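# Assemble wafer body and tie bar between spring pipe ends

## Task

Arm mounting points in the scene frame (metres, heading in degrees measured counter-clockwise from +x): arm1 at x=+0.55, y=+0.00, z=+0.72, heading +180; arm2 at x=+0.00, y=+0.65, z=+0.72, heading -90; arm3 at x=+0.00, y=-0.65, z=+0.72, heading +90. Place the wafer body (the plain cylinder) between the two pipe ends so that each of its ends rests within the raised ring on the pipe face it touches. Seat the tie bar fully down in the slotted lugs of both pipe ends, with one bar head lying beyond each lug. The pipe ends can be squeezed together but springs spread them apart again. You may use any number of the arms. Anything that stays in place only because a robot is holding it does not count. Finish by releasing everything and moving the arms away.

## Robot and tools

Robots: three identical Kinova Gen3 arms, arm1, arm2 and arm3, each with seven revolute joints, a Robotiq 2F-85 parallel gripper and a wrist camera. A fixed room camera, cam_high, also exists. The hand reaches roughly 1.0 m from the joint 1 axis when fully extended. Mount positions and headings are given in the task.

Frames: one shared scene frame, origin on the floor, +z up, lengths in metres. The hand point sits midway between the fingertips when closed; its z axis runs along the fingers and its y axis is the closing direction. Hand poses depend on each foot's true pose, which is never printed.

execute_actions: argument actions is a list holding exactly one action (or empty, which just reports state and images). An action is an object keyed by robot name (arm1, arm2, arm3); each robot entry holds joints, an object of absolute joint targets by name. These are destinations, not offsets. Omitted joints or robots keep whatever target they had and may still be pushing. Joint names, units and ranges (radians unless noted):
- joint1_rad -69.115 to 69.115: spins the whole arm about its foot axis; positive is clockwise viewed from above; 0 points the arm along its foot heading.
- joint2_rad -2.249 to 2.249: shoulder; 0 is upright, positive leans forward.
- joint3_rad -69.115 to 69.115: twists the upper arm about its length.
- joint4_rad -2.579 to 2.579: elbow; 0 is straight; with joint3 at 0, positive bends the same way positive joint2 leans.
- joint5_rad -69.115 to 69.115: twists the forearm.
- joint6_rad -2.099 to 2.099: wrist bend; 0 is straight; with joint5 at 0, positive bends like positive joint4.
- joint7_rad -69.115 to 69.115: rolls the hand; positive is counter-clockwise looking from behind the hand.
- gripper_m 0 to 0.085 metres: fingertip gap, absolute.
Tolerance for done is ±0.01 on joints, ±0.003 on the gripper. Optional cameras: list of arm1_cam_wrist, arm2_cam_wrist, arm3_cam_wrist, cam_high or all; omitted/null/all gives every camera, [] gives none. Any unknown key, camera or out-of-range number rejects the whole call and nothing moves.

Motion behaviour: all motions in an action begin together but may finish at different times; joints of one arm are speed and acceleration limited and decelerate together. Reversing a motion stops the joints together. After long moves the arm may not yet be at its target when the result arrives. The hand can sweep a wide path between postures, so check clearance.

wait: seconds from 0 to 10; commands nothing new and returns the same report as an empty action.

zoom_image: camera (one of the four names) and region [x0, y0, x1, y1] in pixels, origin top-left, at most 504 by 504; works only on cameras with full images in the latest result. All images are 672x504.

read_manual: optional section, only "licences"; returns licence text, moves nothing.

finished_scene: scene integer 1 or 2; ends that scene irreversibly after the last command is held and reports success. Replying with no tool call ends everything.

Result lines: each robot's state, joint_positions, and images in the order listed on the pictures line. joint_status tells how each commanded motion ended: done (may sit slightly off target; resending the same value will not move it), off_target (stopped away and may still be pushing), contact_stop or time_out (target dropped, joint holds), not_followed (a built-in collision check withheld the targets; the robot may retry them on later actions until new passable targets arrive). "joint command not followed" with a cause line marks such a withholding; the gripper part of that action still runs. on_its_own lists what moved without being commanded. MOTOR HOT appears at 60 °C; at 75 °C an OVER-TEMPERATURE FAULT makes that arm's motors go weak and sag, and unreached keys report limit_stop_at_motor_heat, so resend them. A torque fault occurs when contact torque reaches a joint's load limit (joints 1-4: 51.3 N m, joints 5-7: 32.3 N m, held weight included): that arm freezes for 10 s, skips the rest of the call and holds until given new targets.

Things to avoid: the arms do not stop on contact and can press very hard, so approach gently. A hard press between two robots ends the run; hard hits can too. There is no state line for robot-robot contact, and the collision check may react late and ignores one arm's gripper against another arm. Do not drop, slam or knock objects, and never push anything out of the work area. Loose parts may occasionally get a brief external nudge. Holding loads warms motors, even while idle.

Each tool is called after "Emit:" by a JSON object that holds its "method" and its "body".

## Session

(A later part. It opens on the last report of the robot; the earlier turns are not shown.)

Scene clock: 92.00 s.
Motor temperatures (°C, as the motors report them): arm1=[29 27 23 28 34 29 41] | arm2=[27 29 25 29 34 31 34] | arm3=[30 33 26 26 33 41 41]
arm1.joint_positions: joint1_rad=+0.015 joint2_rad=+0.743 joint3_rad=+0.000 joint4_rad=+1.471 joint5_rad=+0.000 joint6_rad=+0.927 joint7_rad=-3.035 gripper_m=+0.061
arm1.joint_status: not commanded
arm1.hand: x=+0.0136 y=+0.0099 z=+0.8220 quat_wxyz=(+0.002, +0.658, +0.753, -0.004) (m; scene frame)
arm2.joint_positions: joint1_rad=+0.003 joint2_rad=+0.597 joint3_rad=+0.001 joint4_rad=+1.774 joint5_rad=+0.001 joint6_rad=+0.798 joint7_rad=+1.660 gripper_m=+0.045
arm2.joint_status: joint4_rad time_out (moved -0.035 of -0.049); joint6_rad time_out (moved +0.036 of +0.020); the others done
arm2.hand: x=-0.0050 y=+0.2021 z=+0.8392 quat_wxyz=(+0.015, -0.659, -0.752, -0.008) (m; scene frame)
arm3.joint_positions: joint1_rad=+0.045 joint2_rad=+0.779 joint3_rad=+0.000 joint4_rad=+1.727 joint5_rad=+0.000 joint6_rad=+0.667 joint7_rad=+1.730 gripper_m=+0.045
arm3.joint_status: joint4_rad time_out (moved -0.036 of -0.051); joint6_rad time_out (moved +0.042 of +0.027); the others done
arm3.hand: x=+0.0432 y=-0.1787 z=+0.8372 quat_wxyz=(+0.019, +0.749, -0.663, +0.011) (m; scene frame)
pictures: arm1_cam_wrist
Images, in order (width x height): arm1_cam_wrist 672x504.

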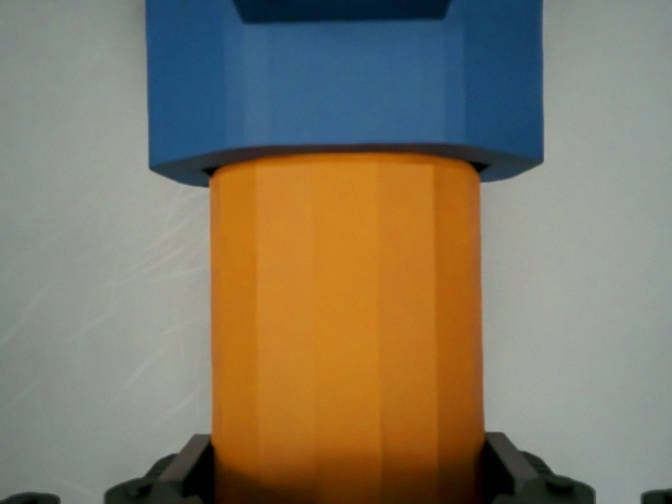

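Emit:
{"method": "execute_actions", "body": {"actions": [{"arm2":{"joints":{"joint2_rad":0.5776,"joint4_rad":1.8056,"joint6_rad":0.7584}},"arm3":{"joints":{"joint2_rad":0.759,"joint4_rad":1.7597,"joint6_rad":0.6229}}}], "cameras": []}}

Emit:
{"method": "execute_actions", "body": {"actions": [{"arm1":{"joints":{"joint1_rad":0.041,"joint5_rad":-0.057,"joint7_rad":-2.974,"joint2_rad":0.7496,"joint4_rad":1.4763,"joint6_rad":0.913}}}], "cameras": ["arm1_cam_wrist"]}}

Emit:
{"method": "execute_actions", "body": {"actions": [{"arm2":{"joints":{"joint2_rad":0.6,"joint4_rad":1.76,"joint6_rad":0.781}},"arm3":{"joints":{"joint2_rad":0.7776,"joint4_rad":1.7119,"joint6_rad":0.652}}}], "cameras": ["arm1_cam_wrist"]}}

Scene clock: 92.97 s.
Motor temperatures (°C, as the motors report them): arm1=[29 27 23 28 34 29 41] | arm2=[27 29 25 29 34 31 34] | arm3=[30 33 26 26 33 41 41]
arm1.joint_positions: joint1_rad=+0.015 joint2_rad=+0.743 joint3_rad=+0.000 joint4_rad=+1.471 joint5_rad=+0.000 joint6_rad=+0.927 joint7_rad=-3.035 gripper_m=+0.061
arm1.joint_status: not commanded
arm1.hand: x=+0.0136 y=+0.0099 z=+0.8220 quat_wxyz=(+0.002, +0.657, +0.753, -0.004) (m; scene frame)
arm2.joint_positions: joint1_rad=+0.004 joint2_rad=+0.580 joint3_rad=+0.001 joint4_rad=+1.810 joint5_rad=+0.001 joint6_rad=+0.762 joint7_rad=+1.660 gripper_m=+0.045
arm2.joint_status: all done
arm2.hand: x=-0.0055 y=+0.2066 z=+0.8394 quat_wxyz=(+0.009, -0.659, -0.752, -0.001) (m; scene frame)
arm3.joint_positions: joint1_rad=+0.046 joint2_rad=+0.761 joint3_rad=+0.001 joint4_rad=+1.763 joint5_rad=+0.001 joint6_rad=+0.625 joint7_rad=+1.730 gripper_m=+0.045
arm3.joint_status: all done
arm3.hand: x=+0.0435 y=-0.1814 z=+0.8387 quat_wxyz=(+0.010, +0.748, -0.663, +0.004) (m; scene frame)
pictures: none
No camera images: the call's "cameras" was empty. Leave "cameras" out to get every camera's image.

Scene clock: 93.60 s.
Motor temperatures (°C, as the motors report them): arm1=[29 27 23 28 34 29 41] | arm2=[27 29 25 29 34 31 34] | arm3=[30 33 26 26 33 41 41]
arm1.joint_positions: joint1_rad=+0.041 joint2_rad=+0.751 joint3_rad=+0.000 joint4_rad=+1.477 joint5_rad=-0.057 joint6_rad=+0.913 joint7_rad=-2.974 gripper_m=+0.061
arm1.joint_status: all done
arm1.hand: x=+0.0138 y=+0.0097 z=+0.8165 quat_wxyz=(+0.016, +0.657, +0.753, -0.021) (m; scene frame)
arm2.joint_positions: joint1_rad=+0.004 joint2_rad=+0.580 joint3_rad=+0.001 joint4_rad=+1.810 joint5_rad=+0.001 joint6_rad=+0.762 joint7_rad=+1.660 gripper_m=+0.045
arm2.joint_status: not commanded
arm2.hand: x=-0.0055 y=+0.2066 z=+0.8394 quat_wxyz=(+0.009, -0.659, -0.752, -0.001) (m; scene frame)
arm3.joint_positions: joint1_rad=+0.046 joint2_rad=+0.761 joint3_rad=+0.001 joint4_rad=+1.763 joint5_rad=+0.001 joint6_rad=+0.625 joint7_rad=+1.730 gripper_m=+0.045
arm3.joint_status: not commanded
arm3.hand: x=+0.0435 y=-0.1814 z=+0.8387 quat_wxyz=(+0.010, +0.748, -0.663, +0.004) (m; scene frame)
pictures: arm1_cam_wrist
Images, in order (width x height): arm1_cam_wrist 672x504.

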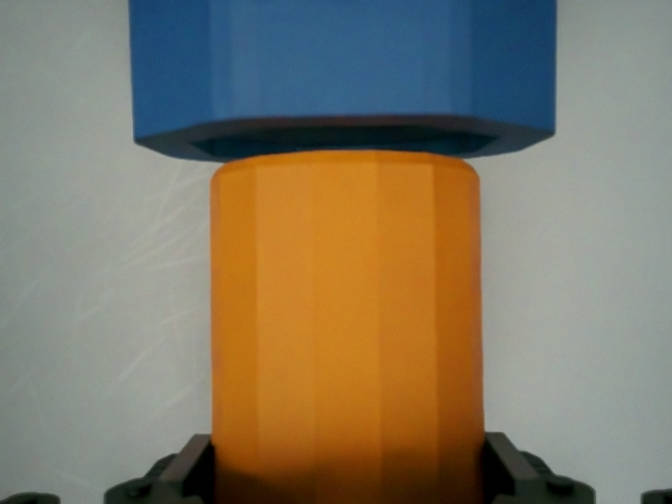

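Scene clock: 95.63 s.
Motor temperatures (°C, as the motors report them): arm1=[29 27 23 28 34 29 41] | arm2=[27 29 25 29 34 31 34] | arm3=[30 33 26 26 33 41 41]
arm1.joint_positions: joint1_rad=+0.041 joint2_rad=+0.751 joint3_rad=+0.000 joint4_rad=+1.477 joint5_rad=-0.057 joint6_rad=+0.913 joint7_rad=-2.974 gripper_m=+0.061
arm1.joint_status: not commanded
arm1.hand: x=+0.0138 y=+0.0098 z=+0.8165 quat_wxyz=(+0.016, +0.657, +0.753, -0.021) (m; scene frame)
arm2.joint_positions: joint1_rad=+0.003 joint2_rad=+0.597 joint3_rad=+0.001 joint4_rad=+1.775 joint5_rad=+0.001 joint6_rad=+0.798 joint7_rad=+1.660 gripper_m=+0.045
arm2.joint_status: joint4_rad time_out (moved -0.035 of -0.050); joint6_rad time_out (moved +0.037 of +0.019); the others done
arm2.hand: x=-0.0050 y=+0.2027 z=+0.8393 quat_wxyz=(+0.015, -0.659, -0.752, -0.008) (m; scene frame)
arm3.joint_positions: joint1_rad=+0.045 joint2_rad=+0.779 joint3_rad=+0.000 joint4_rad=+1.727 joint5_rad=+0.000 joint6_rad=+0.667 joint7_rad=+1.730 gripper_m=+0.045
arm3.joint_status: joint4_rad time_out (moved -0.036 of -0.051); joint6_rad time_out (moved +0.042 of +0.027); the others done
arm3.hand: x=+0.0433 y=-0.1786 z=+0.8372 quat_wxyz=(+0.019, +0.749, -0.663, +0.011) (m; scene frame)
pictures: arm1_cam_wrist
Images, in order (width x height): arm1_cam_wrist 672x504.

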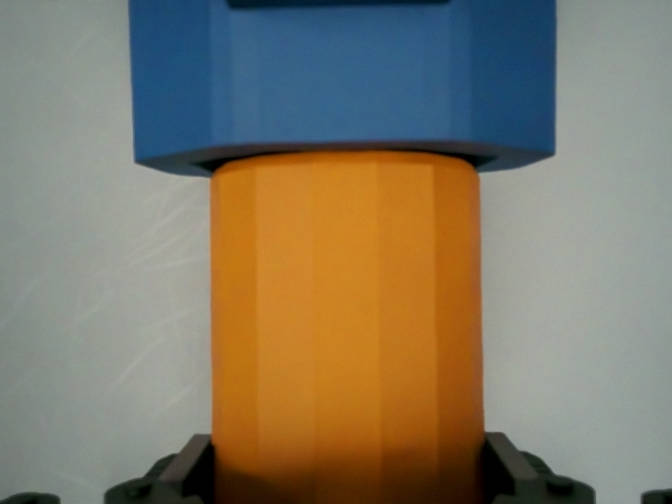

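Emit:
{"method": "execute_actions", "body": {"actions": [{"arm2":{"joints":{"joint2_rad":0.5776,"joint4_rad":1.8056,"joint6_rad":0.7584}},"arm3":{"joints":{"joint2_rad":0.759,"joint4_rad":1.7597,"joint6_rad":0.6229}}}], "cameras": []}}

Emit:
{"method": "execute_actions", "body": {"actions": [{"arm1":{"joints":{"joint1_rad":0.015,"joint5_rad":0,"joint7_rad":-3.035,"joint2_rad":0.7331,"joint4_rad":1.4647,"joint6_rad":0.9413}}}], "cameras": ["arm1_cam_wrist"]}}

Emit:
{"method": "execute_actions", "body": {"actions": [{"arm2":{"joints":{"joint2_rad":0.6,"joint4_rad":1.76,"joint6_rad":0.781}},"arm3":{"joints":{"joint2_rad":0.7776,"joint4_rad":1.7119,"joint6_rad":0.652}}}], "cameras": ["arm1_cam_wrist"]}}

Scene clock: 96.57 s.
Motor temperatures (°C, as the motors report them): arm1=[29 27 23 28 34 29 41] | arm2=[27 29 25 29 34 31 34] | arm3=[30 33 26 26 33 41 41]
arm1.joint_positions: joint1_rad=+0.041 joint2_rad=+0.751 joint3_rad=+0.000 joint4_rad=+1.477 joint5_rad=-0.057 joint6_rad=+0.913 joint7_rad=-2.974 gripper_m=+0.061
arm1.joint_status: not commanded
arm1.hand: x=+0.0138 y=+0.0098 z=+0.8165 quat_wxyz=(+0.016, +0.657, +0.753, -0.021) (m; scene frame)
arm2.joint_positions: joint1_rad=+0.004 joint2_rad=+0.580 joint3_rad=+0.001 joint4_rad=+1.810 joint5_rad=+0.001 joint6_rad=+0.762 joint7_rad=+1.660 gripper_m=+0.045
arm2.joint_status: all done
arm2.hand: x=-0.0054 y=+0.2065 z=+0.8394 quat_wxyz=(+0.009, -0.659, -0.752, -0.001) (m; scene frame)
arm3.joint_positions: joint1_rad=+0.046 joint2_rad=+0.761 joint3_rad=+0.001 joint4_rad=+1.763 joint5_rad=+0.001 joint6_rad=+0.625 joint7_rad=+1.730 gripper_m=+0.045
arm3.joint_status: all done
arm3.hand: x=+0.0435 y=-0.1814 z=+0.8387 quat_wxyz=(+0.010, +0.748, -0.663, +0.004) (m; scene frame)
pictures: none
No camera images: the call's "cameras" was empty. Leave "cameras" out to get every camera's image.

Scene clock: 97.20 s.
Motor temperatures (°C, as the motors report them): arm1=[29 27 23 28 34 29 41] | arm2=[27 29 25 29 34 31 34] | arm3=[30 33 26 26 33 41 41]
arm1.joint_positions: joint1_rad=+0.015 joint2_rad=+0.735 joint3_rad=+0.000 joint4_rad=+1.465 joint5_rad=+0.000 joint6_rad=+0.941 joint7_rad=-3.035 gripper_m=+0.061
arm1.joint_status: all done
arm1.hand: x=+0.0135 y=+0.0100 z=+0.8280 quat_wxyz=(+0.002, +0.658, +0.753, -0.004) (m; scene frame)
arm2.joint_positions: joint1_rad=+0.004 joint2_rad=+0.580 joint3_rad=+0.001 joint4_rad=+1.810 joint5_rad=+0.001 joint6_rad=+0.762 joint7_rad=+1.660 gripper_m=+0.045
arm2.joint_status: not commanded
arm2.hand: x=-0.0054 y=+0.2066 z=+0.8394 quat_wxyz=(+0.009, -0.659, -0.752, -0.001) (m; scene frame)
arm3.joint_positions: joint1_rad=+0.046 joint2_rad=+0.761 joint3_rad=+0.001 joint4_rad=+1.763 joint5_rad=+0.001 joint6_rad=+0.625 joint7_rad=+1.730 gripper_m=+0.045
arm3.joint_status: not commanded
arm3.hand: x=+0.0435 y=-0.1814 z=+0.8387 quat_wxyz=(+0.010, +0.748, -0.663, +0.004) (m; scene frame)
pictures: arm1_cam_wrist
Images, in order (width x height): arm1_cam_wrist 672x504.

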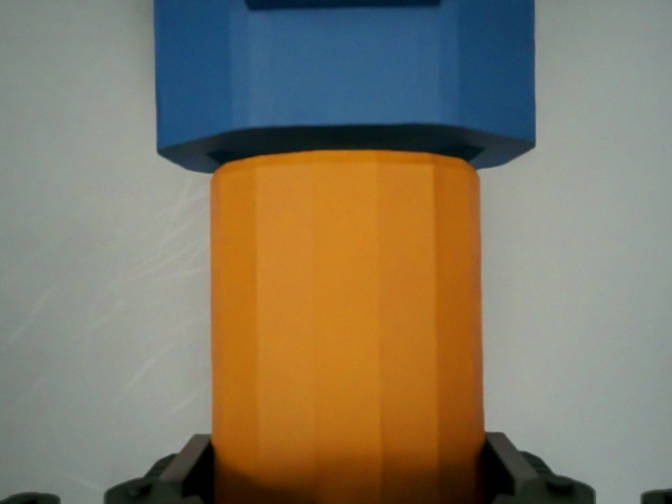

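Scene clock: 99.27 s.
Motor temperatures (°C, as the motors report them): arm1=[29 27 23 28 34 29 41] | arm2=[27 29 25 29 34 31 34] | arm3=[30 33 26 26 33 41 41]
arm1.joint_positions: joint1_rad=+0.015 joint2_rad=+0.735 joint3_rad=+0.000 joint4_rad=+1.465 joint5_rad=+0.000 joint6_rad=+0.941 joint7_rad=-3.035 gripper_m=+0.061
arm1.joint_status: not commanded
arm1.hand: x=+0.0135 y=+0.0099 z=+0.8280 quat_wxyz=(+0.002, +0.657, +0.753, -0.004) (m; scene frame)
arm2.joint_positions: joint1_rad=+0.004 joint2_rad=+0.596 joint3_rad=+0.001 joint4_rad=+1.778 joint5_rad=+0.001 joint6_rad=+0.802 joint7_rad=+1.660 gripper_m=+0.045
arm2.joint_status: joint4_rad time_out (moved -0.032 of -0.050); joint6_rad time_out (moved +0.040 of +0.019); the others done
arm2.hand: x=-0.0053 y=+0.2048 z=+0.8392 quat_wxyz=(+0.017, -0.659, -0.752, -0.010) (m; scene frame)
arm3.joint_positions: joint1_rad=+0.046 joint2_rad=+0.779 joint3_rad=+0.000 joint4_rad=+1.729 joint5_rad=+0.000 joint6_rad=+0.670 joint7_rad=+1.730 gripper_m=+0.045
arm3.joint_status: joint4_rad time_out (moved -0.034 of -0.051); joint6_rad time_out (moved +0.044 of +0.027); the others done
arm3.hand: x=+0.0435 y=-0.1809 z=+0.8368 quat_wxyz=(+0.021, +0.748, -0.663, +0.012) (m; scene frame)
pictures: arm1_cam_wrist
Images, in order (width x height): arm1_cam_wrist 672x504.

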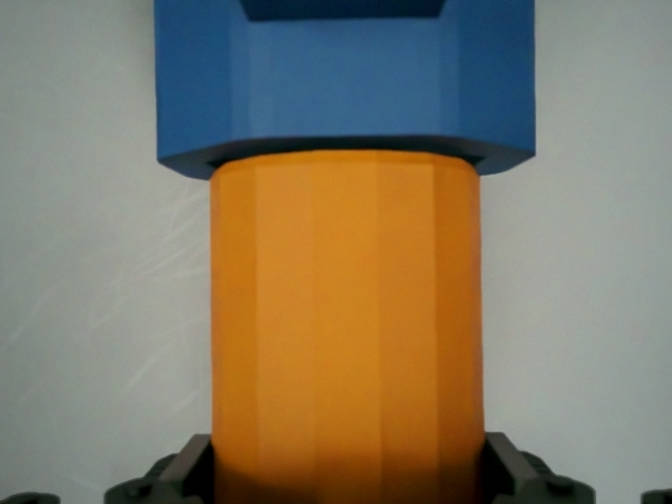

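Emit:
{"method": "execute_actions", "body": {"actions": [{"arm2":{"joints":{"joint2_rad":0.5776,"joint4_rad":1.8056,"joint6_rad":0.7584}},"arm3":{"joints":{"joint2_rad":0.759,"joint4_rad":1.7597,"joint6_rad":0.6229}}}], "cameras": []}}

Emit:
{"method": "execute_actions", "body": {"actions": [{"arm1":{"joints":{"joint2_rad":0.7475,"joint4_rad":1.4748,"joint6_rad":0.9145}}}], "cameras": ["arm1_cam_wrist"]}}

Emit:
{"method": "execute_actions", "body": {"actions": [{"arm2":{"joints":{"joint2_rad":0.6,"joint4_rad":1.76,"joint6_rad":0.781}},"arm3":{"joints":{"joint2_rad":0.7776,"joint4_rad":1.7119,"joint6_rad":0.652}}}], "cameras": ["arm1_cam_wrist"]}}

Scene clock: 100.20 s.
Motor temperatures (°C, as the motors report them): arm1=[29 28 23 28 34 29 41] | arm2=[27 29 25 29 34 31 34] | arm3=[30 33 26 26 33 41 41]
arm1.joint_positions: joint1_rad=+0.015 joint2_rad=+0.735 joint3_rad=+0.000 joint4_rad=+1.465 joint5_rad=+0.000 joint6_rad=+0.941 joint7_rad=-3.035 gripper_m=+0.061
arm1.joint_status: not commanded
arm1.hand: x=+0.0135 y=+0.0099 z=+0.8280 quat_wxyz=(+0.002, +0.657, +0.753, -0.004) (m; scene frame)
arm2.joint_positions: joint1_rad=+0.004 joint2_rad=+0.580 joint3_rad=+0.001 joint4_rad=+1.810 joint5_rad=+0.001 joint6_rad=+0.762 joint7_rad=+1.660 gripper_m=+0.045
arm2.joint_status: all done
arm2.hand: x=-0.0054 y=+0.2066 z=+0.8394 quat_wxyz=(+0.009, -0.659, -0.752, -0.001) (m; scene frame)
arm3.joint_positions: joint1_rad=+0.046 joint2_rad=+0.761 joint3_rad=+0.000 joint4_rad=+1.763 joint5_rad=+0.001 joint6_rad=+0.625 joint7_rad=+1.730 gripper_m=+0.045
arm3.joint_status: all done
arm3.hand: x=+0.0435 y=-0.1814 z=+0.8387 quat_wxyz=(+0.010, +0.748, -0.663, +0.004) (m; scene frame)
pictures: none
No camera images: the call's "cameras" was empty. Leave "cameras" out to get every camera's image.

Scene clock: 100.77 s.
Motor temperatures (°C, as the motors report them): arm1=[29 28 23 28 34 29 41] | arm2=[27 29 25 29 34 31 34] | arm3=[30 33 26 26 33 41 41]
arm1.joint_positions: joint1_rad=+0.015 joint2_rad=+0.749 joint3_rad=+0.000 joint4_rad=+1.476 joint5_rad=+0.000 joint6_rad=+0.915 joint7_rad=-3.035 gripper_m=+0.061
arm1.joint_status: all done
arm1.hand: x=+0.0129 y=+0.0098 z=+0.8177 quat_wxyz=(+0.001, +0.657, +0.753, -0.004) (m; scene frame)
arm2.joint_positions: joint1_rad=+0.004 joint2_rad=+0.580 joint3_rad=+0.001 joint4_rad=+1.810 joint5_rad=+0.001 joint6_rad=+0.762 joint7_rad=+1.660 gripper_m=+0.045
arm2.joint_status: not commanded
arm2.hand: x=-0.0054 y=+0.2066 z=+0.8394 quat_wxyz=(+0.009, -0.659, -0.752, -0.001) (m; scene frame)
arm3.joint_positions: joint1_rad=+0.046 joint2_rad=+0.761 joint3_rad=+0.000 joint4_rad=+1.763 joint5_rad=+0.001 joint6_rad=+0.625 joint7_rad=+1.730 gripper_m=+0.045
arm3.joint_status: not commanded
arm3.hand: x=+0.0435 y=-0.1814 z=+0.8388 quat_wxyz=(+0.010, +0.748, -0.663, +0.004) (m; scene frame)
pictures: arm1_cam_wrist
Images, in order (width x height): arm1_cam_wrist 672x504.

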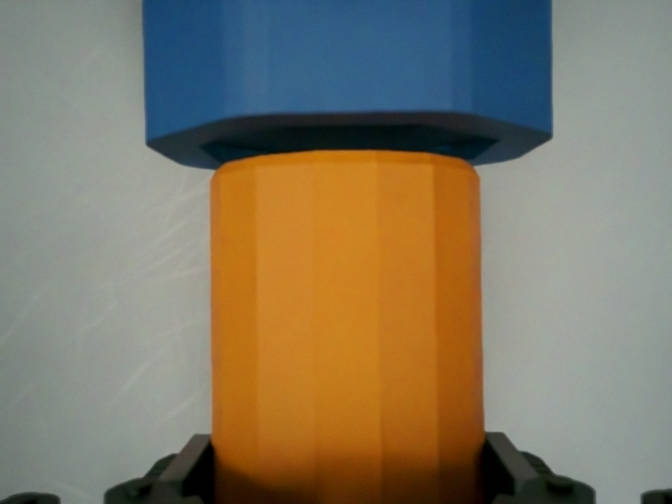

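Scene clock: 102.80 s.
Motor temperatures (°C, as the motors report them): arm1=[29 28 23 28 34 29 41] | arm2=[27 29 25 29 34 31 34] | arm3=[30 33 26 26 33 41 41]
arm1.joint_positions: joint1_rad=+0.015 joint2_rad=+0.749 joint3_rad=+0.000 joint4_rad=+1.476 joint5_rad=+0.000 joint6_rad=+0.914 joint7_rad=-3.035 gripper_m=+0.061
arm1.joint_status: not commanded
arm1.hand: x=+0.0129 y=+0.0099 z=+0.8177 quat_wxyz=(+0.001, +0.658, +0.753, -0.004) (m; scene frame)
arm2.joint_positions: joint1_rad=+0.003 joint2_rad=+0.597 joint3_rad=+0.001 joint4_rad=+1.774 joint5_rad=+0.001 joint6_rad=+0.798 joint7_rad=+1.660 gripper_m=+0.045
arm2.joint_status: joint4_rad time_out (moved -0.035 of -0.050); joint6_rad time_out (moved +0.036 of +0.019); the others done
arm2.hand: x=-0.0049 y=+0.2020 z=+0.8393 quat_wxyz=(+0.015, -0.659, -0.752, -0.008) (m; scene frame)
arm3.joint_positions: joint1_rad=+0.044 joint2_rad=+0.779 joint3_rad=-0.001 joint4_rad=+1.720 joint5_rad=+0.000 joint6_rad=+0.660 joint7_rad=+1.731 gripper_m=+0.045
arm3.joint_status: all done
arm3.hand: x=+0.0426 y=-0.1726 z=+0.8384 quat_wxyz=(+0.014, +0.749, -0.662, +0.006) (m; scene frame)
pictures: arm1_cam_wrist
Images, in order (width x height): arm1_cam_wrist 672x504.

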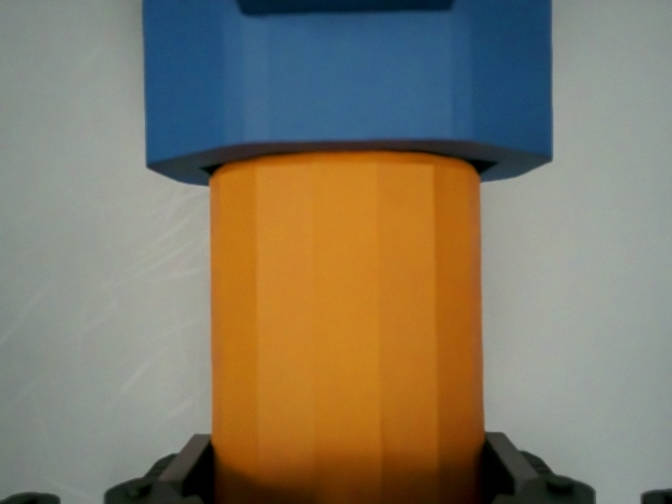

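Emit:
{"method": "execute_actions", "body": {"actions": [{"arm2":{"joints":{"joint2_rad":0.5776,"joint4_rad":1.8056,"joint6_rad":0.7584}}}], "cameras": []}}

Emit:
{"method": "execute_actions", "body": {"actions": [{"arm1":{"joints":{"joint1_rad":0.0287,"joint5_rad":-0.03,"joint7_rad":-3.003,"joint2_rad":0.7497,"joint4_rad":1.4763,"joint6_rad":0.912}}}], "cameras": []}}

Emit:
{"method": "execute_actions", "body": {"actions": [{"arm2":{"joints":{"joint2_rad":0.6,"joint4_rad":1.76,"joint6_rad":0.781}}}], "cameras": ["arm1_cam_wrist"]}}

Scene clock: 103.60 s.
Motor temperatures (°C, as the motors report them): arm1=[29 28 23 28 34 29 41] | arm2=[27 29 25 29 34 31 34] | arm3=[30 33 26 26 33 41 41]
arm1.joint_positions: joint1_rad=+0.015 joint2_rad=+0.749 joint3_rad=+0.000 joint4_rad=+1.476 joint5_rad=+0.000 joint6_rad=+0.914 joint7_rad=-3.035 gripper_m=+0.061
arm1.joint_status: not commanded
arm1.hand: x=+0.0129 y=+0.0099 z=+0.8177 quat_wxyz=(+0.001, +0.658, +0.753, -0.004) (m; scene frame)
arm2.joint_positions: joint1_rad=+0.004 joint2_rad=+0.580 joint3_rad=+0.001 joint4_rad=+1.810 joint5_rad=+0.001 joint6_rad=+0.762 joint7_rad=+1.660 gripper_m=+0.045
arm2.joint_status: all done
arm2.hand: x=-0.0055 y=+0.2066 z=+0.8394 quat_wxyz=(+0.009, -0.659, -0.752, -0.001) (m; scene frame)
arm3.joint_positions: joint1_rad=+0.044 joint2_rad=+0.779 joint3_rad=-0.001 joint4_rad=+1.720 joint5_rad=+0.000 joint6_rad=+0.660 joint7_rad=+1.731 gripper_m=+0.045
arm3.joint_status: not commanded
arm3.hand: x=+0.0426 y=-0.1726 z=+0.8384 quat_wxyz=(+0.014, +0.749, -0.662, +0.006) (m; scene frame)
pictures: none
No camera images: the call's "cameras" was empty. Leave "cameras" out to get every camera's image.

Scene clock: 104.17 s.
Motor temperatures (°C, as the motors report them): arm1=[29 28 23 28 34 29 41] | arm2=[27 29 25 29 34 31 34] | arm3=[30 33 26 26 33 41 41]
arm1.joint_positions: joint1_rad=+0.029 joint2_rad=+0.751 joint3_rad=+0.001 joint4_rad=+1.477 joint5_rad=-0.030 joint6_rad=+0.912 joint7_rad=-3.003 gripper_m=+0.061
arm1.joint_status: all done
arm1.hand: x=+0.0134 y=+0.0107 z=+0.8163 quat_wxyz=(+0.009, +0.658, +0.753, -0.013) (m; scene frame)
arm2.joint_positions: joint1_rad=+0.004 joint2_rad=+0.580 joint3_rad=+0.001 joint4_rad=+1.810 joint5_rad=+0.001 joint6_rad=+0.762 joint7_rad=+1.660 gripper_m=+0.045
arm2.joint_status: not commanded
arm2.hand: x=-0.0055 y=+0.2066 z=+0.8394 quat_wxyz=(+0.009, -0.659, -0.752, -0.001) (m; scene frame)
arm3.joint_positions: joint1_rad=+0.044 joint2_rad=+0.779 joint3_rad=-0.001 joint4_rad=+1.720 joint5_rad=+0.000 joint6_rad=+0.660 joint7_rad=+1.731 gripper_m=+0.045
arm3.joint_status: not commanded
arm3.hand: x=+0.0426 y=-0.1726 z=+0.8384 quat_wxyz=(+0.014, +0.749, -0.662, +0.006) (m; scene frame)
pictures: none
No camera images: the call's "cameras" was empty. Leave "cameras" out to get every camera's image.

Scene clock: 106.23 s.
Motor temperatures (°C, as the motors report them): arm1=[29 28 23 28 34 29 41] | arm2=[27 29 25 29 34 31 34] | arm3=[30 33 26 26 33 41 41]
arm1.joint_positions: joint1_rad=+0.029 joint2_rad=+0.751 joint3_rad=+0.001 joint4_rad=+1.477 joint5_rad=-0.030 joint6_rad=+0.912 joint7_rad=-3.003 gripper_m=+0.061
arm1.joint_status: not commanded
arm1.hand: x=+0.0134 y=+0.0105 z=+0.8163 quat_wxyz=(+0.009, +0.658, +0.753, -0.013) (m; scene frame)
arm2.joint_positions: joint1_rad=+0.004 joint2_rad=+0.596 joint3_rad=+0.001 joint4_rad=+1.777 joint5_rad=+0.001 joint6_rad=+0.801 joint7_rad=+1.660 gripper_m=+0.045
arm2.joint_status: joint4_rad time_out (moved -0.032 of -0.050); joint6_rad time_out (moved +0.040 of +0.019); the others done
arm2.hand: x=-0.0054 y=+0.2047 z=+0.8392 quat_wxyz=(+0.017, -0.659, -0.752, -0.010) (m; scene frame)
arm3.joint_positions: joint1_rad=+0.045 joint2_rad=+0.779 joint3_rad=-0.001 joint4_rad=+1.720 joint5_rad=+0.000 joint6_rad=+0.661 joint7_rad=+1.731 gripper_m=+0.045
arm3.joint_status: not commanded
arm3.hand: x=+0.0427 y=-0.1727 z=+0.8383 quat_wxyz=(+0.014, +0.749, -0.662, +0.006) (m; scene frame)
pictures: arm1_cam_wrist
Images, in order (width x height): arm1_cam_wrist 672x504.

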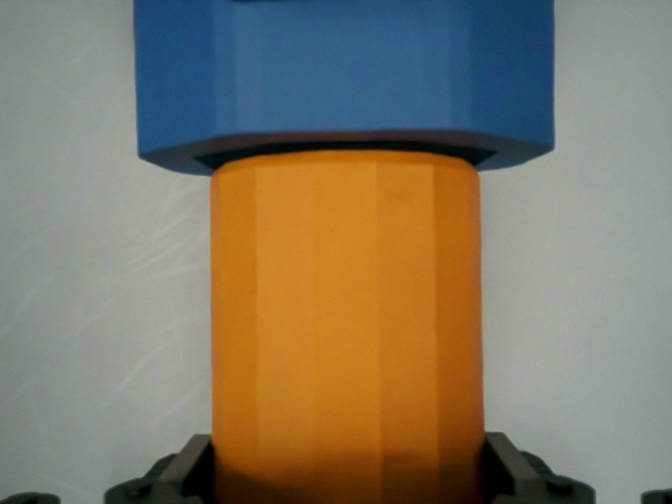

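Emit:
{"method": "execute_actions", "body": {"actions": [{"arm2":{"joints":{"joint2_rad":0.5776,"joint4_rad":1.8056,"joint6_rad":0.7584}}}], "cameras": []}}

Emit:
{"method": "execute_actions", "body": {"actions": [{"arm1":{"joints":{"joint1_rad":0.006,"joint5_rad":0.02,"joint7_rad":-3.056,"joint2_rad":0.746,"joint4_rad":1.4738,"joint6_rad":0.918}}}], "cameras": []}}

Emit:
{"method": "execute_actions", "body": {"actions": [{"arm2":{"joints":{"joint2_rad":0.6,"joint4_rad":1.76,"joint6_rad":0.781}}}], "cameras": ["arm1_cam_wrist"]}}

Scene clock: 107.00 s.
Motor temperatures (°C, as the motors report them): arm1=[29 28 23 28 34 29 41] | arm2=[27 29 25 29 34 31 34] | arm3=[30 33 26 26 33 41 41]
arm1.joint_positions: joint1_rad=+0.029 joint2_rad=+0.751 joint3_rad=+0.001 joint4_rad=+1.477 joint5_rad=-0.030 joint6_rad=+0.912 joint7_rad=-3.003 gripper_m=+0.061
arm1.joint_status: not commanded
arm1.hand: x=+0.0134 y=+0.0105 z=+0.8163 quat_wxyz=(+0.009, +0.658, +0.753, -0.013) (m; scene frame)
arm2.joint_positions: joint1_rad=+0.004 joint2_rad=+0.580 joint3_rad=+0.001 joint4_rad=+1.810 joint5_rad=+0.001 joint6_rad=+0.762 joint7_rad=+1.660 gripper_m=+0.045
arm2.joint_status: all done
arm2.hand: x=-0.0055 y=+0.2065 z=+0.8394 quat_wxyz=(+0.009, -0.659, -0.752, -0.001) (m; scene frame)
arm3.joint_positions: joint1_rad=+0.045 joint2_rad=+0.779 joint3_rad=-0.001 joint4_rad=+1.720 joint5_rad=+0.000 joint6_rad=+0.661 joint7_rad=+1.731 gripper_m=+0.045
arm3.joint_status: not commanded
arm3.hand: x=+0.0427 y=-0.1727 z=+0.8383 quat_wxyz=(+0.014, +0.749, -0.662, +0.006) (m; scene frame)
pictures: none
No camera images: the call's "cameras" was empty. Leave "cameras" out to get every camera's image.

Scene clock: 107.63 s.
Motor temperatures (°C, as the motors report them): arm1=[29 28 23 28 34 29 41] | arm2=[27 29 25 29 34 31 34] | arm3=[30 33 26 26 33 41 41]
arm1.joint_positions: joint1_rad=+0.006 joint2_rad=+0.748 joint3_rad=+0.000 joint4_rad=+1.475 joint5_rad=+0.020 joint6_rad=+0.918 joint7_rad=-3.056 gripper_m=+0.061
arm1.joint_status: all done
arm1.hand: x=+0.0129 y=+0.0100 z=+0.8188 quat_wxyz=(-0.004, +0.657, +0.753, +0.002) (m; scene frame)
arm2.joint_positions: joint1_rad=+0.004 joint2_rad=+0.580 joint3_rad=+0.001 joint4_rad=+1.810 joint5_rad=+0.001 joint6_rad=+0.762 joint7_rad=+1.660 gripper_m=+0.045
arm2.joint_status: not commanded
arm2.hand: x=-0.0055 y=+0.2066 z=+0.8394 quat_wxyz=(+0.009, -0.659, -0.752, -0.001) (m; scene frame)
arm3.joint_positions: joint1_rad=+0.045 joint2_rad=+0.779 joint3_rad=-0.001 joint4_rad=+1.720 joint5_rad=+0.000 joint6_rad=+0.661 joint7_rad=+1.731 gripper_m=+0.045
arm3.joint_status: not commanded
arm3.hand: x=+0.0427 y=-0.1727 z=+0.8383 quat_wxyz=(+0.014, +0.749, -0.662, +0.006) (m; scene frame)
pictures: none
No camera images: the call's "cameras" was empty. Leave "cameras" out to get every camera's image.

Scene clock: 109.67 s.
Motor temperatures (°C, as the motors report them): arm1=[29 28 23 28 34 29 41] | arm2=[27 29 25 29 34 31 34] | arm3=[30 33 26 26 33 41 41]
arm1.joint_positions: joint1_rad=+0.006 joint2_rad=+0.748 joint3_rad=+0.000 joint4_rad=+1.475 joint5_rad=+0.020 joint6_rad=+0.918 joint7_rad=-3.056 gripper_m=+0.061
arm1.joint_status: not commanded
arm1.hand: x=+0.0129 y=+0.0100 z=+0.8188 quat_wxyz=(-0.004, +0.657, +0.753, +0.002) (m; scene frame)
arm2.joint_positions: joint1_rad=+0.003 joint2_rad=+0.597 joint3_rad=+0.001 joint4_rad=+1.774 joint5_rad=+0.001 joint6_rad=+0.798 joint7_rad=+1.660 gripper_m=+0.045
arm2.joint_status: joint4_rad time_out (moved -0.035 of -0.050); joint6_rad time_out (moved +0.036 of +0.019); the others done
arm2.hand: x=-0.0050 y=+0.2020 z=+0.8393 quat_wxyz=(+0.015, -0.659, -0.752, -0.008) (m; scene frame)
arm3.joint_positions: joint1_rad=+0.045 joint2_rad=+0.779 joint3_rad=-0.001 joint4_rad=+1.720 joint5_rad=+0.000 joint6_rad=+0.661 joint7_rad=+1.731 gripper_m=+0.045
arm3.joint_status: not commanded
arm3.hand: x=+0.0427 y=-0.1727 z=+0.8383 quat_wxyz=(+0.014, +0.749, -0.662, +0.006) (m; scene frame)
pictures: arm1_cam_wrist
Images, in order (width x height): arm1_cam_wrist 672x504.

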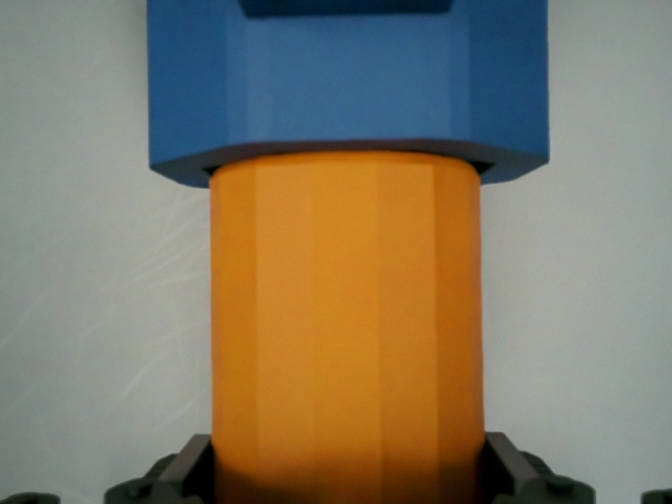

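Emit:
{"method": "execute_actions", "body": {"actions": [{"arm1":{"joints":{"joint1_rad":0.021,"joint7_rad":-3.041}},"arm2":{"joints":{"joint2_rad":0.593,"joint4_rad":1.7744,"joint6_rad":0.774}},"arm3":{"joints":{"joint2_rad":0.7849,"joint4_rad":1.6932,"joint6_rad":0.6635}}}], "cameras": ["arm1_cam_wrist"]}}

Scene clock: 110.43 s.
Motor temperatures (°C, as the motors report them): arm1=[29 28 23 28 34 29 41] | arm2=[27 29 25 29 34 31 34] | arm3=[30 33 26 26 33 41 41]
arm1.joint_positions: joint1_rad=+0.018 joint2_rad=+0.747 joint3_rad=-0.004 joint4_rad=+1.475 joint5_rad=+0.017 joint6_rad=+0.918 joint7_rad=-3.042 gripper_m=+0.061
arm1.joint_status: all done
arm1.hand: x=+0.0132 y=+0.0136 z=+0.8189 quat_wxyz=(-0.002, +0.656, +0.754, +0.000) (m; scene frame)
arm2.joint_positions: joint1_rad=+0.003 joint2_rad=+0.593 joint3_rad=+0.001 joint4_rad=+1.782 joint5_rad=+0.000 joint6_rad=+0.782 joint7_rad=+1.659 gripper_m=+0.045
arm2.joint_status: all done
arm2.hand: x=-0.0048 y=+0.2007 z=+0.8392 quat_wxyz=(+0.011, -0.659, -0.752, -0.004) (m; scene frame)
arm3.joint_positions: joint1_rad=+0.044 joint2_rad=+0.786 joint3_rad=-0.001 joint4_rad=+1.703 joint5_rad=+0.000 joint6_rad=+0.674 joint7_rad=+1.731 gripper_m=+0.045
arm3.joint_status: joint6_rad off_target (ended at +0.674, target +0.663); the others done
arm3.hand: x=+0.0424 y=-0.1690 z=+0.8380 quat_wxyz=(+0.015, +0.749, -0.662, +0.007) (m; scene frame)
pictures: arm1_cam_wrist
Images, in order (width x height): arm1_cam_wrist 672x504.

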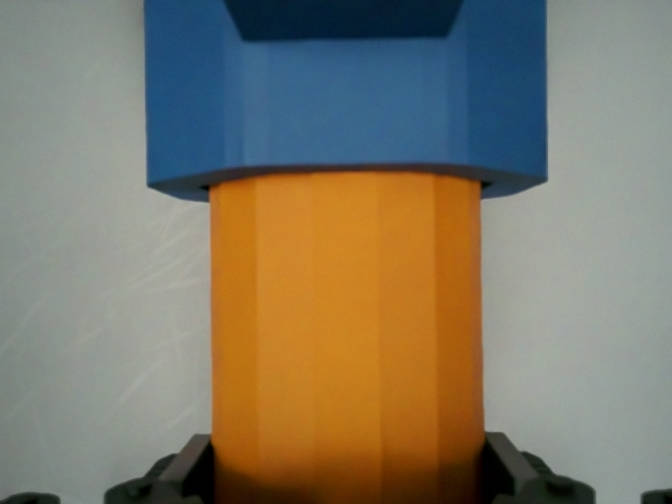

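Emit:
{"method": "execute_actions", "body": {"actions": [{"arm1":{"joints":{"gripper_m":0.08}},"arm3":{"joints":{"joint2_rad":0.7926,"joint4_rad":1.6745,"joint6_rad":0.6745}}}], "cameras": ["arm1_cam_wrist"]}}

Scene clock: 112.33 s.
Motor temperatures (°C, as the motors report them): arm1=[29 28 23 28 34 29 41] | arm2=[27 29 25 29 34 31 34] | arm3=[30 33 26 26 33 41 41]
arm1.joint_positions: joint1_rad=+0.021 joint2_rad=+0.746 joint3_rad=+0.000 joint4_rad=+1.474 joint5_rad=+0.020 joint6_rad=+0.918 joint7_rad=-3.041 gripper_m=+0.080
arm1.joint_status: all done
arm1.hand: x=+0.0124 y=+0.0180 z=+0.8199 quat_wxyz=(-0.005, +0.657, +0.753, +0.001) (m; scene frame)
arm2.joint_positions: joint1_rad=+0.003 joint2_rad=+0.593 joint3_rad=+0.001 joint4_rad=+1.782 joint5_rad=+0.000 joint6_rad=+0.782 joint7_rad=+1.659 gripper_m=+0.045
arm2.joint_status: not commanded
arm2.hand: x=-0.0048 y=+0.2005 z=+0.8392 quat_wxyz=(+0.011, -0.659, -0.752, -0.004) (m; scene frame)
arm3.joint_positions: joint1_rad=+0.045 joint2_rad=+0.795 joint3_rad=+0.000 joint4_rad=+1.693 joint5_rad=+0.000 joint6_rad=+0.693 joint7_rad=+1.730 gripper_m=+0.045
arm3.joint_status: joint4_rad time_out (moved -0.010 of -0.029); joint6_rad time_out (moved +0.020 of +0.001); the others done
arm3.hand: x=+0.0432 y=-0.1719 z=+0.8358 quat_wxyz=(+0.022, +0.749, -0.663, +0.013) (m; scene frame)
pictures: arm1_cam_wrist
Images, in order (width x height): arm1_cam_wrist 672x504.

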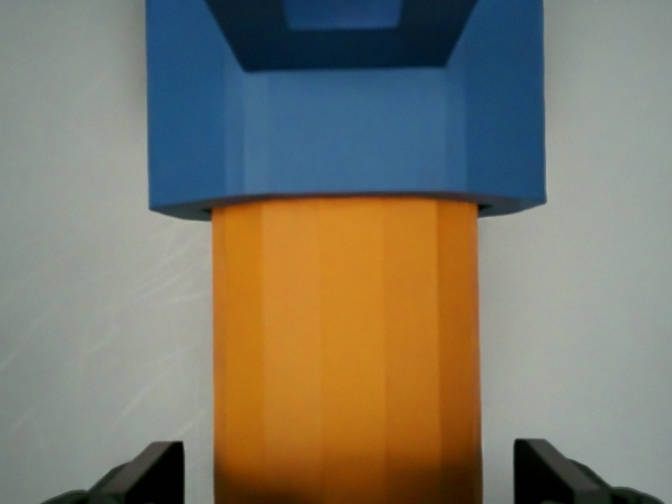

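Emit:
{"method": "execute_actions", "body": {"actions": [{"arm1":{"joints":{"joint5_rad":0,"joint2_rad":0.58,"joint4_rad":1.28,"joint6_rad":1.28}},"arm3":{"joints":{"joint2_rad":0.7827,"joint4_rad":1.6988,"joint6_rad":0.66}}}], "cameras": []}}

Emit:
{"method": "execute_actions", "body": {"actions": [{"arm1":{"joints":{"joint1_rad":0.0,"joint7_rad":-3.14,"joint2_rad":0.194,"joint4_rad":1.9214,"joint6_rad":1.026,"gripper_m":0.05}}}], "cameras": ["arm1_cam_wrist"]}}

Scene clock: 113.67 s.
Motor temperatures (°C, as the motors report them): arm1=[29 28 23 28 34 29 41] | arm2=[27 29 25 29 34 31 34] | arm3=[30 33 26 26 33 41 41]
arm1.joint_positions: joint1_rad=+0.021 joint2_rad=+0.580 joint3_rad=+0.000 joint4_rad=+1.280 joint5_rad=+0.000 joint6_rad=+1.280 joint7_rad=-3.041 gripper_m=+0.080
arm1.joint_status: all done
arm1.hand: x=+0.0177 y=+0.0143 z=+0.9631 quat_wxyz=(+0.001, +0.662, +0.749, -0.004) (m; scene frame)
arm2.joint_positions: joint1_rad=+0.003 joint2_rad=+0.593 joint3_rad=+0.001 joint4_rad=+1.782 joint5_rad=+0.000 joint6_rad=+0.782 joint7_rad=+1.659 gripper_m=+0.045
arm2.joint_status: not commanded
arm2.hand: x=-0.0048 y=+0.2005 z=+0.8392 quat_wxyz=(+0.011, -0.659, -0.752, -0.004) (m; scene frame)
arm3.joint_positions: joint1_rad=+0.045 joint2_rad=+0.787 joint3_rad=+0.000 joint4_rad=+1.707 joint5_rad=+0.001 joint6_rad=+0.667 joint7_rad=+1.731 gripper_m=+0.045
arm3.joint_status: all done
arm3.hand: x=+0.0435 y=-0.1696 z=+0.8365 quat_wxyz=(+0.014, +0.749, -0.663, +0.007) (m; scene frame)
pictures: none
No camera images: the call's "cameras" was empty. Leave "cameras" out to get every camera's image.

Scene clock: 115.57 s.
Motor temperatures (°C, as the motors report them): arm1=[29 28 23 28 34 29 41] | arm2=[27 29 25 29 34 31 34] | arm3=[30 33 26 26 33 41 41]
arm1.joint_positions: joint1_rad=+0.000 joint2_rad=+0.194 joint3_rad=+0.000 joint4_rad=+1.921 joint5_rad=+0.000 joint6_rad=+1.026 joint7_rad=-3.140 gripper_m=+0.050
arm1.joint_status: all done
arm1.hand: x=+0.1997 y=+0.0111 z=+0.9504 quat_wxyz=(+0.002, +0.691, +0.723, -0.004) (m; scene frame)
arm2.joint_positions: joint1_rad=+0.003 joint2_rad=+0.593 joint3_rad=+0.001 joint4_rad=+1.782 joint5_rad=+0.000 joint6_rad=+0.782 joint7_rad=+1.659 gripper_m=+0.045
arm2.joint_status: not commanded
arm2.hand: x=-0.0048 y=+0.2005 z=+0.8392 quat_wxyz=(+0.011, -0.659, -0.752, -0.004) (m; scene frame)
arm3.joint_positions: joint1_rad=+0.045 joint2_rad=+0.787 joint3_rad=+0.000 joint4_rad=+1.707 joint5_rad=+0.001 joint6_rad=+0.667 joint7_rad=+1.731 gripper_m=+0.045
arm3.joint_status: not commanded
arm3.hand: x=+0.0435 y=-0.1696 z=+0.8365 quat_wxyz=(+0.014, +0.749, -0.663, +0.007) (m; scene frame)
pictures: arm1_cam_wrist
Images, in order (width x height): arm1_cam_wrist 672x504.

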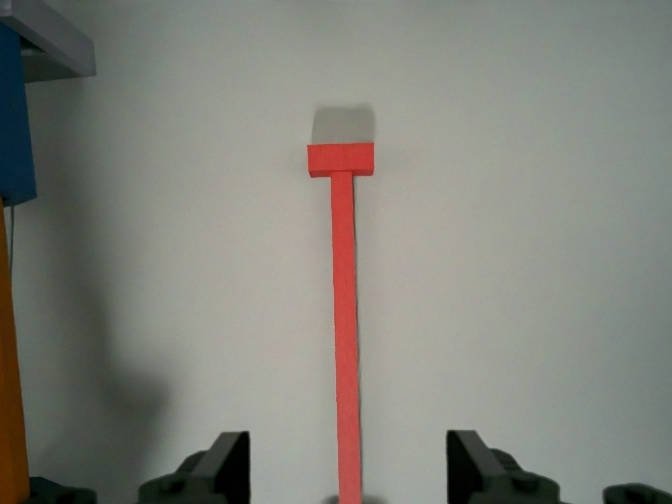

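Emit:
{"method": "execute_actions", "body": {"actions": [{"arm1":{"joints":{"joint2_rad":0.6208,"joint4_rad":2.1795,"joint6_rad":0.3413}}}], "cameras": []}}

Emit:
{"method": "execute_actions", "body": {"actions": [{"arm1":{"joints":{"gripper_m":0.0}}}], "cameras": []}}

Emit:
{"method": "execute_actions", "body": {"actions": [{"arm1":{"joints":{"joint2_rad":0.194,"joint4_rad":1.9214,"joint6_rad":1.026}}}], "cameras": []}}

Emit:
{"method": "execute_actions", "body": {"actions": [{"arm1":{"joints":{"joint1_rad":0.036,"joint7_rad":-3.015,"joint2_rad":0.58,"joint4_rad":1.28,"joint6_rad":1.28}}}], "cameras": []}}

Emit:
{"method": "execute_actions", "body": {"actions": [{"arm1":{"joints":{"joint2_rad":0.63,"joint4_rad":1.349,"joint6_rad":1.163}}}], "cameras": ["arm1_cam_wrist"]}}

Scene clock: 117.37 s.
Motor temperatures (°C, as the motors report them): arm1=[29 28 23 28 34 29 41] | arm2=[27 29 25 29 34 31 34] | arm3=[30 33 26 26 33 41 41]
arm1.joint_positions: joint1_rad=+0.000 joint2_rad=+0.621 joint3_rad=+0.000 joint4_rad=+2.180 joint5_rad=+0.000 joint6_rad=+0.341 joint7_rad=-3.140 gripper_m=+0.050
arm1.joint_status: all done
arm1.hand: x=+0.1993 y=+0.0095 z=+0.7465 quat_wxyz=(+0.002, +0.691, +0.723, -0.004) (m; scene frame)
arm2.joint_positions: joint1_rad=+0.003 joint2_rad=+0.593 joint3_rad=+0.001 joint4_rad=+1.782 joint5_rad=+0.000 joint6_rad=+0.782 joint7_rad=+1.659 gripper_m=+0.045
arm2.joint_status: not commanded
arm2.hand: x=-0.0048 y=+0.2005 z=+0.8392 quat_wxyz=(+0.011, -0.659, -0.752, -0.004) (m; scene frame)
arm3.joint_positions: joint1_rad=+0.045 joint2_rad=+0.787 joint3_rad=+0.000 joint4_rad=+1.707 joint5_rad=+0.001 joint6_rad=+0.667 joint7_rad=+1.731 gripper_m=+0.045
arm3.joint_status: not commanded
arm3.hand: x=+0.0435 y=-0.1696 z=+0.8365 quat_wxyz=(+0.014, +0.749, -0.663, +0.007) (m; scene frame)
pictures: none
No camera images: the call's "cameras" was empty. Leave "cameras" out to get every camera's image.

Scene clock: 118.23 s.
Motor temperatures (°C, as the motors report them): arm1=[29 28 23 28 34 29 41] | arm2=[27 29 25 29 34 31 34] | arm3=[30 33 26 26 33 41 41]
arm1.joint_positions: joint1_rad=+0.000 joint2_rad=+0.620 joint3_rad=+0.000 joint4_rad=+2.179 joint5_rad=+0.000 joint6_rad=+0.342 joint7_rad=-3.140 gripper_m=+0.009
arm1.joint_status: gripper_m off_target (ended at +0.009, target +0.000)
arm1.hand: x=+0.1991 y=+0.0095 z=+0.7468 quat_wxyz=(+0.002, +0.691, +0.723, -0.004) (m; scene frame)
arm2.joint_positions: joint1_rad=+0.003 joint2_rad=+0.593 joint3_rad=+0.001 joint4_rad=+1.782 joint5_rad=+0.000 joint6_rad=+0.782 joint7_rad=+1.659 gripper_m=+0.045
arm2.joint_status: not commanded
arm2.hand: x=-0.0048 y=+0.2005 z=+0.8392 quat_wxyz=(+0.011, -0.659, -0.752, -0.004) (m; scene frame)
arm3.joint_positions: joint1_rad=+0.045 joint2_rad=+0.787 joint3_rad=+0.000 joint4_rad=+1.707 joint5_rad=+0.001 joint6_rad=+0.667 joint7_rad=+1.731 gripper_m=+0.045
arm3.joint_status: not commanded
arm3.hand: x=+0.0435 y=-0.1696 z=+0.8365 quat_wxyz=(+0.014, +0.749, -0.663, +0.007) (m; scene frame)
pictures: none
No camera images: the call's "cameras" was empty. Leave "cameras" out to get every camera's image.

Scene clock: 119.87 s.
Motor temperatures (°C, as the motors report them): arm1=[29 28 23 28 34 29 41] | arm2=[27 29 25 29 34 31 34] | arm3=[30 33 26 26 33 41 41]
arm1.joint_positions: joint1_rad=+0.000 joint2_rad=+0.195 joint3_rad=+0.000 joint4_rad=+1.922 joint5_rad=+0.000 joint6_rad=+1.026 joint7_rad=-3.140 gripper_m=+0.009
arm1.joint_status: all done
arm1.hand: x=+0.2000 y=+0.0111 z=+0.9500 quat_wxyz=(+0.002, +0.691, +0.723, -0.003) (m; scene frame)
arm2.joint_positions: joint1_rad=+0.003 joint2_rad=+0.593 joint3_rad=+0.001 joint4_rad=+1.782 joint5_rad=+0.000 joint6_rad=+0.782 joint7_rad=+1.659 gripper_m=+0.045
arm2.joint_status: not commanded
arm2.hand: x=-0.0048 y=+0.2005 z=+0.8392 quat_wxyz=(+0.011, -0.659, -0.752, -0.004) (m; scene frame)
arm3.joint_positions: joint1_rad=+0.045 joint2_rad=+0.787 joint3_rad=+0.000 joint4_rad=+1.707 joint5_rad=+0.001 joint6_rad=+0.667 joint7_rad=+1.731 gripper_m=+0.045
arm3.joint_status: not commanded
arm3.hand: x=+0.0435 y=-0.1696 z=+0.8365 quat_wxyz=(+0.014, +0.749, -0.663, +0.007) (m; scene frame)
pictures: none
No camera images: the call's "cameras" was empty. Leave "cameras" out to get every camera's image.

Scene clock: 121.77 s.
Motor temperatures (°C, as the motors report them): arm1=[29 28 23 28 34 29 41] | arm2=[27 29 25 29 34 31 34] | arm3=[30 33 26 26 33 41 41]
arm1.joint_positions: joint1_rad=+0.036 joint2_rad=+0.581 joint3_rad=+0.000 joint4_rad=+1.281 joint5_rad=+0.000 joint6_rad=+1.280 joint7_rad=-3.015 gripper_m=+0.009
arm1.joint_status: all done
arm1.hand: x=+0.0183 y=+0.0223 z=+0.9623 quat_wxyz=(+0.002, +0.658, +0.753, -0.004) (m; scene frame)
arm2.joint_positions: joint1_rad=+0.003 joint2_rad=+0.593 joint3_rad=+0.001 joint4_rad=+1.782 joint5_rad=+0.000 joint6_rad=+0.782 joint7_rad=+1.659 gripper_m=+0.045
arm2.joint_status: not commanded
arm2.hand: x=-0.0048 y=+0.2005 z=+0.8392 quat_wxyz=(+0.011, -0.659, -0.752, -0.004) (m; scene frame)
arm3.joint_positions: joint1_rad=+0.045 joint2_rad=+0.787 joint3_rad=+0.000 joint4_rad=+1.707 joint5_rad=+0.001 joint6_rad=+0.667 joint7_rad=+1.731 gripper_m=+0.045
arm3.joint_status: not commanded
arm3.hand: x=+0.0435 y=-0.1696 z=+0.8365 quat_wxyz=(+0.014, +0.749, -0.663, +0.007) (m; scene frame)
pictures: none
No camera images: the call's "cameras" was empty. Leave "cameras" out to get every camera's image.

Scene clock: 122.60 s.
Motor temperatures (°C, as the motors report them): arm1=[29 28 23 28 34 29 41] | arm2=[27 29 25 29 34 31 34] | arm3=[30 33 26 26 33 41 41]
arm1.joint_positions: joint1_rad=+0.036 joint2_rad=+0.631 joint3_rad=+0.000 joint4_rad=+1.349 joint5_rad=+0.000 joint6_rad=+1.163 joint7_rad=-3.015 gripper_m=+0.009
arm1.joint_status: all done
arm1.hand: x=+0.0143 y=+0.0218 z=+0.9156 quat_wxyz=(+0.002, +0.658, +0.753, -0.003) (m; scene frame)
arm2.joint_positions: joint1_rad=+0.003 joint2_rad=+0.593 joint3_rad=+0.001 joint4_rad=+1.782 joint5_rad=+0.000 joint6_rad=+0.782 joint7_rad=+1.659 gripper_m=+0.045
arm2.joint_status: not commanded
arm2.hand: x=-0.0048 y=+0.2005 z=+0.8392 quat_wxyz=(+0.011, -0.659, -0.752, -0.004) (m; scene frame)
arm3.joint_positions: joint1_rad=+0.045 joint2_rad=+0.787 joint3_rad=+0.000 joint4_rad=+1.707 joint5_rad=+0.001 joint6_rad=+0.667 joint7_rad=+1.731 gripper_m=+0.045
arm3.joint_status: not commanded
arm3.hand: x=+0.0435 y=-0.1696 z=+0.8365 quat_wxyz=(+0.014, +0.749, -0.663, +0.007) (m; scene frame)
pictures: arm1_cam_wrist
Images, in order (width x height): arm1_cam_wrist 672x504.

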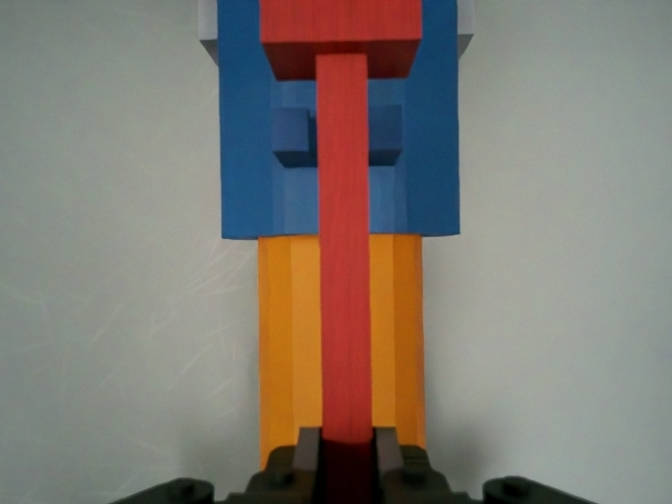

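Emit:
{"method": "execute_actions", "body": {"actions": [{"arm1":{"joints":{"joint1_rad":0.029,"joint7_rad":-3.022,"joint2_rad":0.6605,"joint4_rad":1.387,"joint6_rad":1.094}}}], "cameras": ["arm1_cam_wrist","cam_high"]}}

Emit:
{"method": "zoom_image", "body": {"camera": "cam_high", "region": [220, 250, 440, 360]}}

Scene clock: 124.70 s.
Motor temperatures (°C, as the motors report them): arm1=[29 28 23 28 34 29 41] | arm2=[27 29 25 29 34 31 34] | arm3=[30 33 26 26 33 41 41]
arm1.joint_positions: joint1_rad=+0.034 joint2_rad=+0.633 joint3_rad=+0.001 joint4_rad=+1.382 joint5_rad=+0.000 joint6_rad=+1.104 joint7_rad=-3.021 gripper_m=+0.009
arm1.joint_status: joint2_rad time_out (moved +0.003 of +0.030); joint6_rad time_out (moved -0.059 of -0.069); the others done
arm1.hand: x=+0.0103 y=+0.0207 z=+0.9051 quat_wxyz=(-0.007, +0.659, +0.752, -0.011) (m; scene frame)
arm2.joint_positions: joint1_rad=+0.004 joint2_rad=+0.594 joint3_rad=+0.001 joint4_rad=+1.782 joint5_rad=+0.000 joint6_rad=+0.782 joint7_rad=+1.659 gripper_m=+0.045
arm2.joint_status: not commanded
arm2.hand: x=-0.0051 y=+0.2004 z=+0.8392 quat_wxyz=(+0.011, -0.659, -0.752, -0.003) (m; scene frame)
arm3.joint_positions: joint1_rad=+0.045 joint2_rad=+0.787 joint3_rad=+0.000 joint4_rad=+1.707 joint5_rad=+0.001 joint6_rad=+0.667 joint7_rad=+1.731 gripper_m=+0.045
arm3.joint_status: not commanded
arm3.hand: x=+0.0437 y=-0.1693 z=+0.8367 quat_wxyz=(+0.014, +0.749, -0.663, +0.007) (m; scene frame)
pictures: arm1_cam_wrist, cam_high
Images, in order (width x height): arm1_cam_wrist 672x504, cam_high 672x504.

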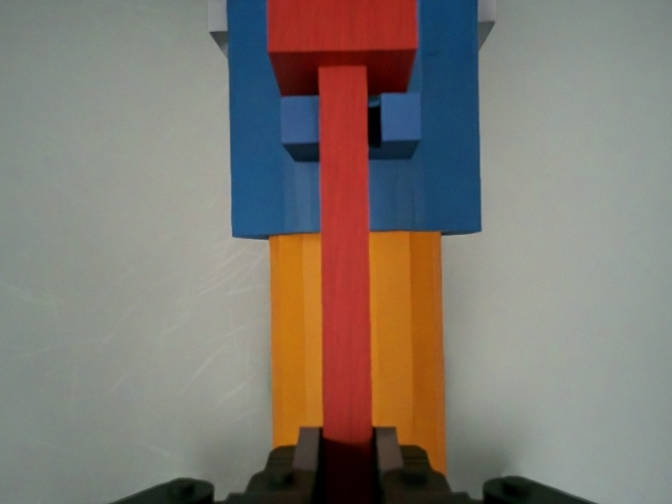

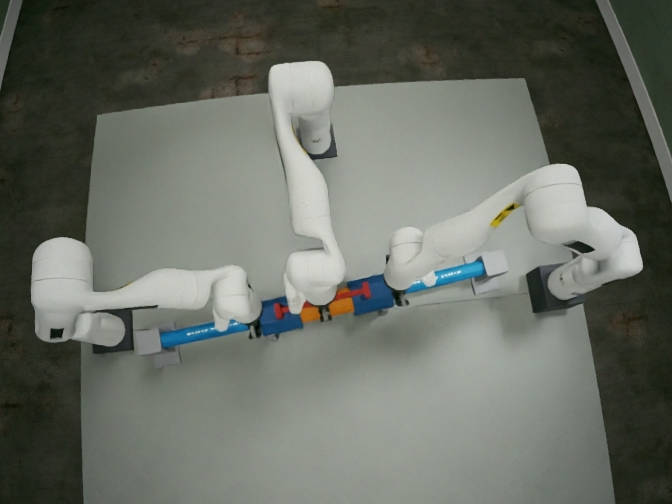

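Region (220, 250, 440, 360) of cam_high's 672x504 image, scaled by 2.291, with more detail than that image has.

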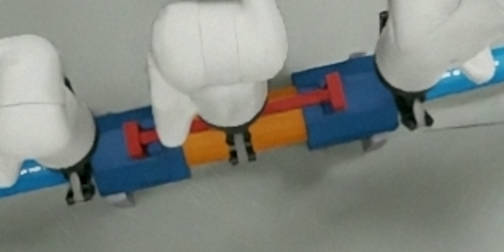

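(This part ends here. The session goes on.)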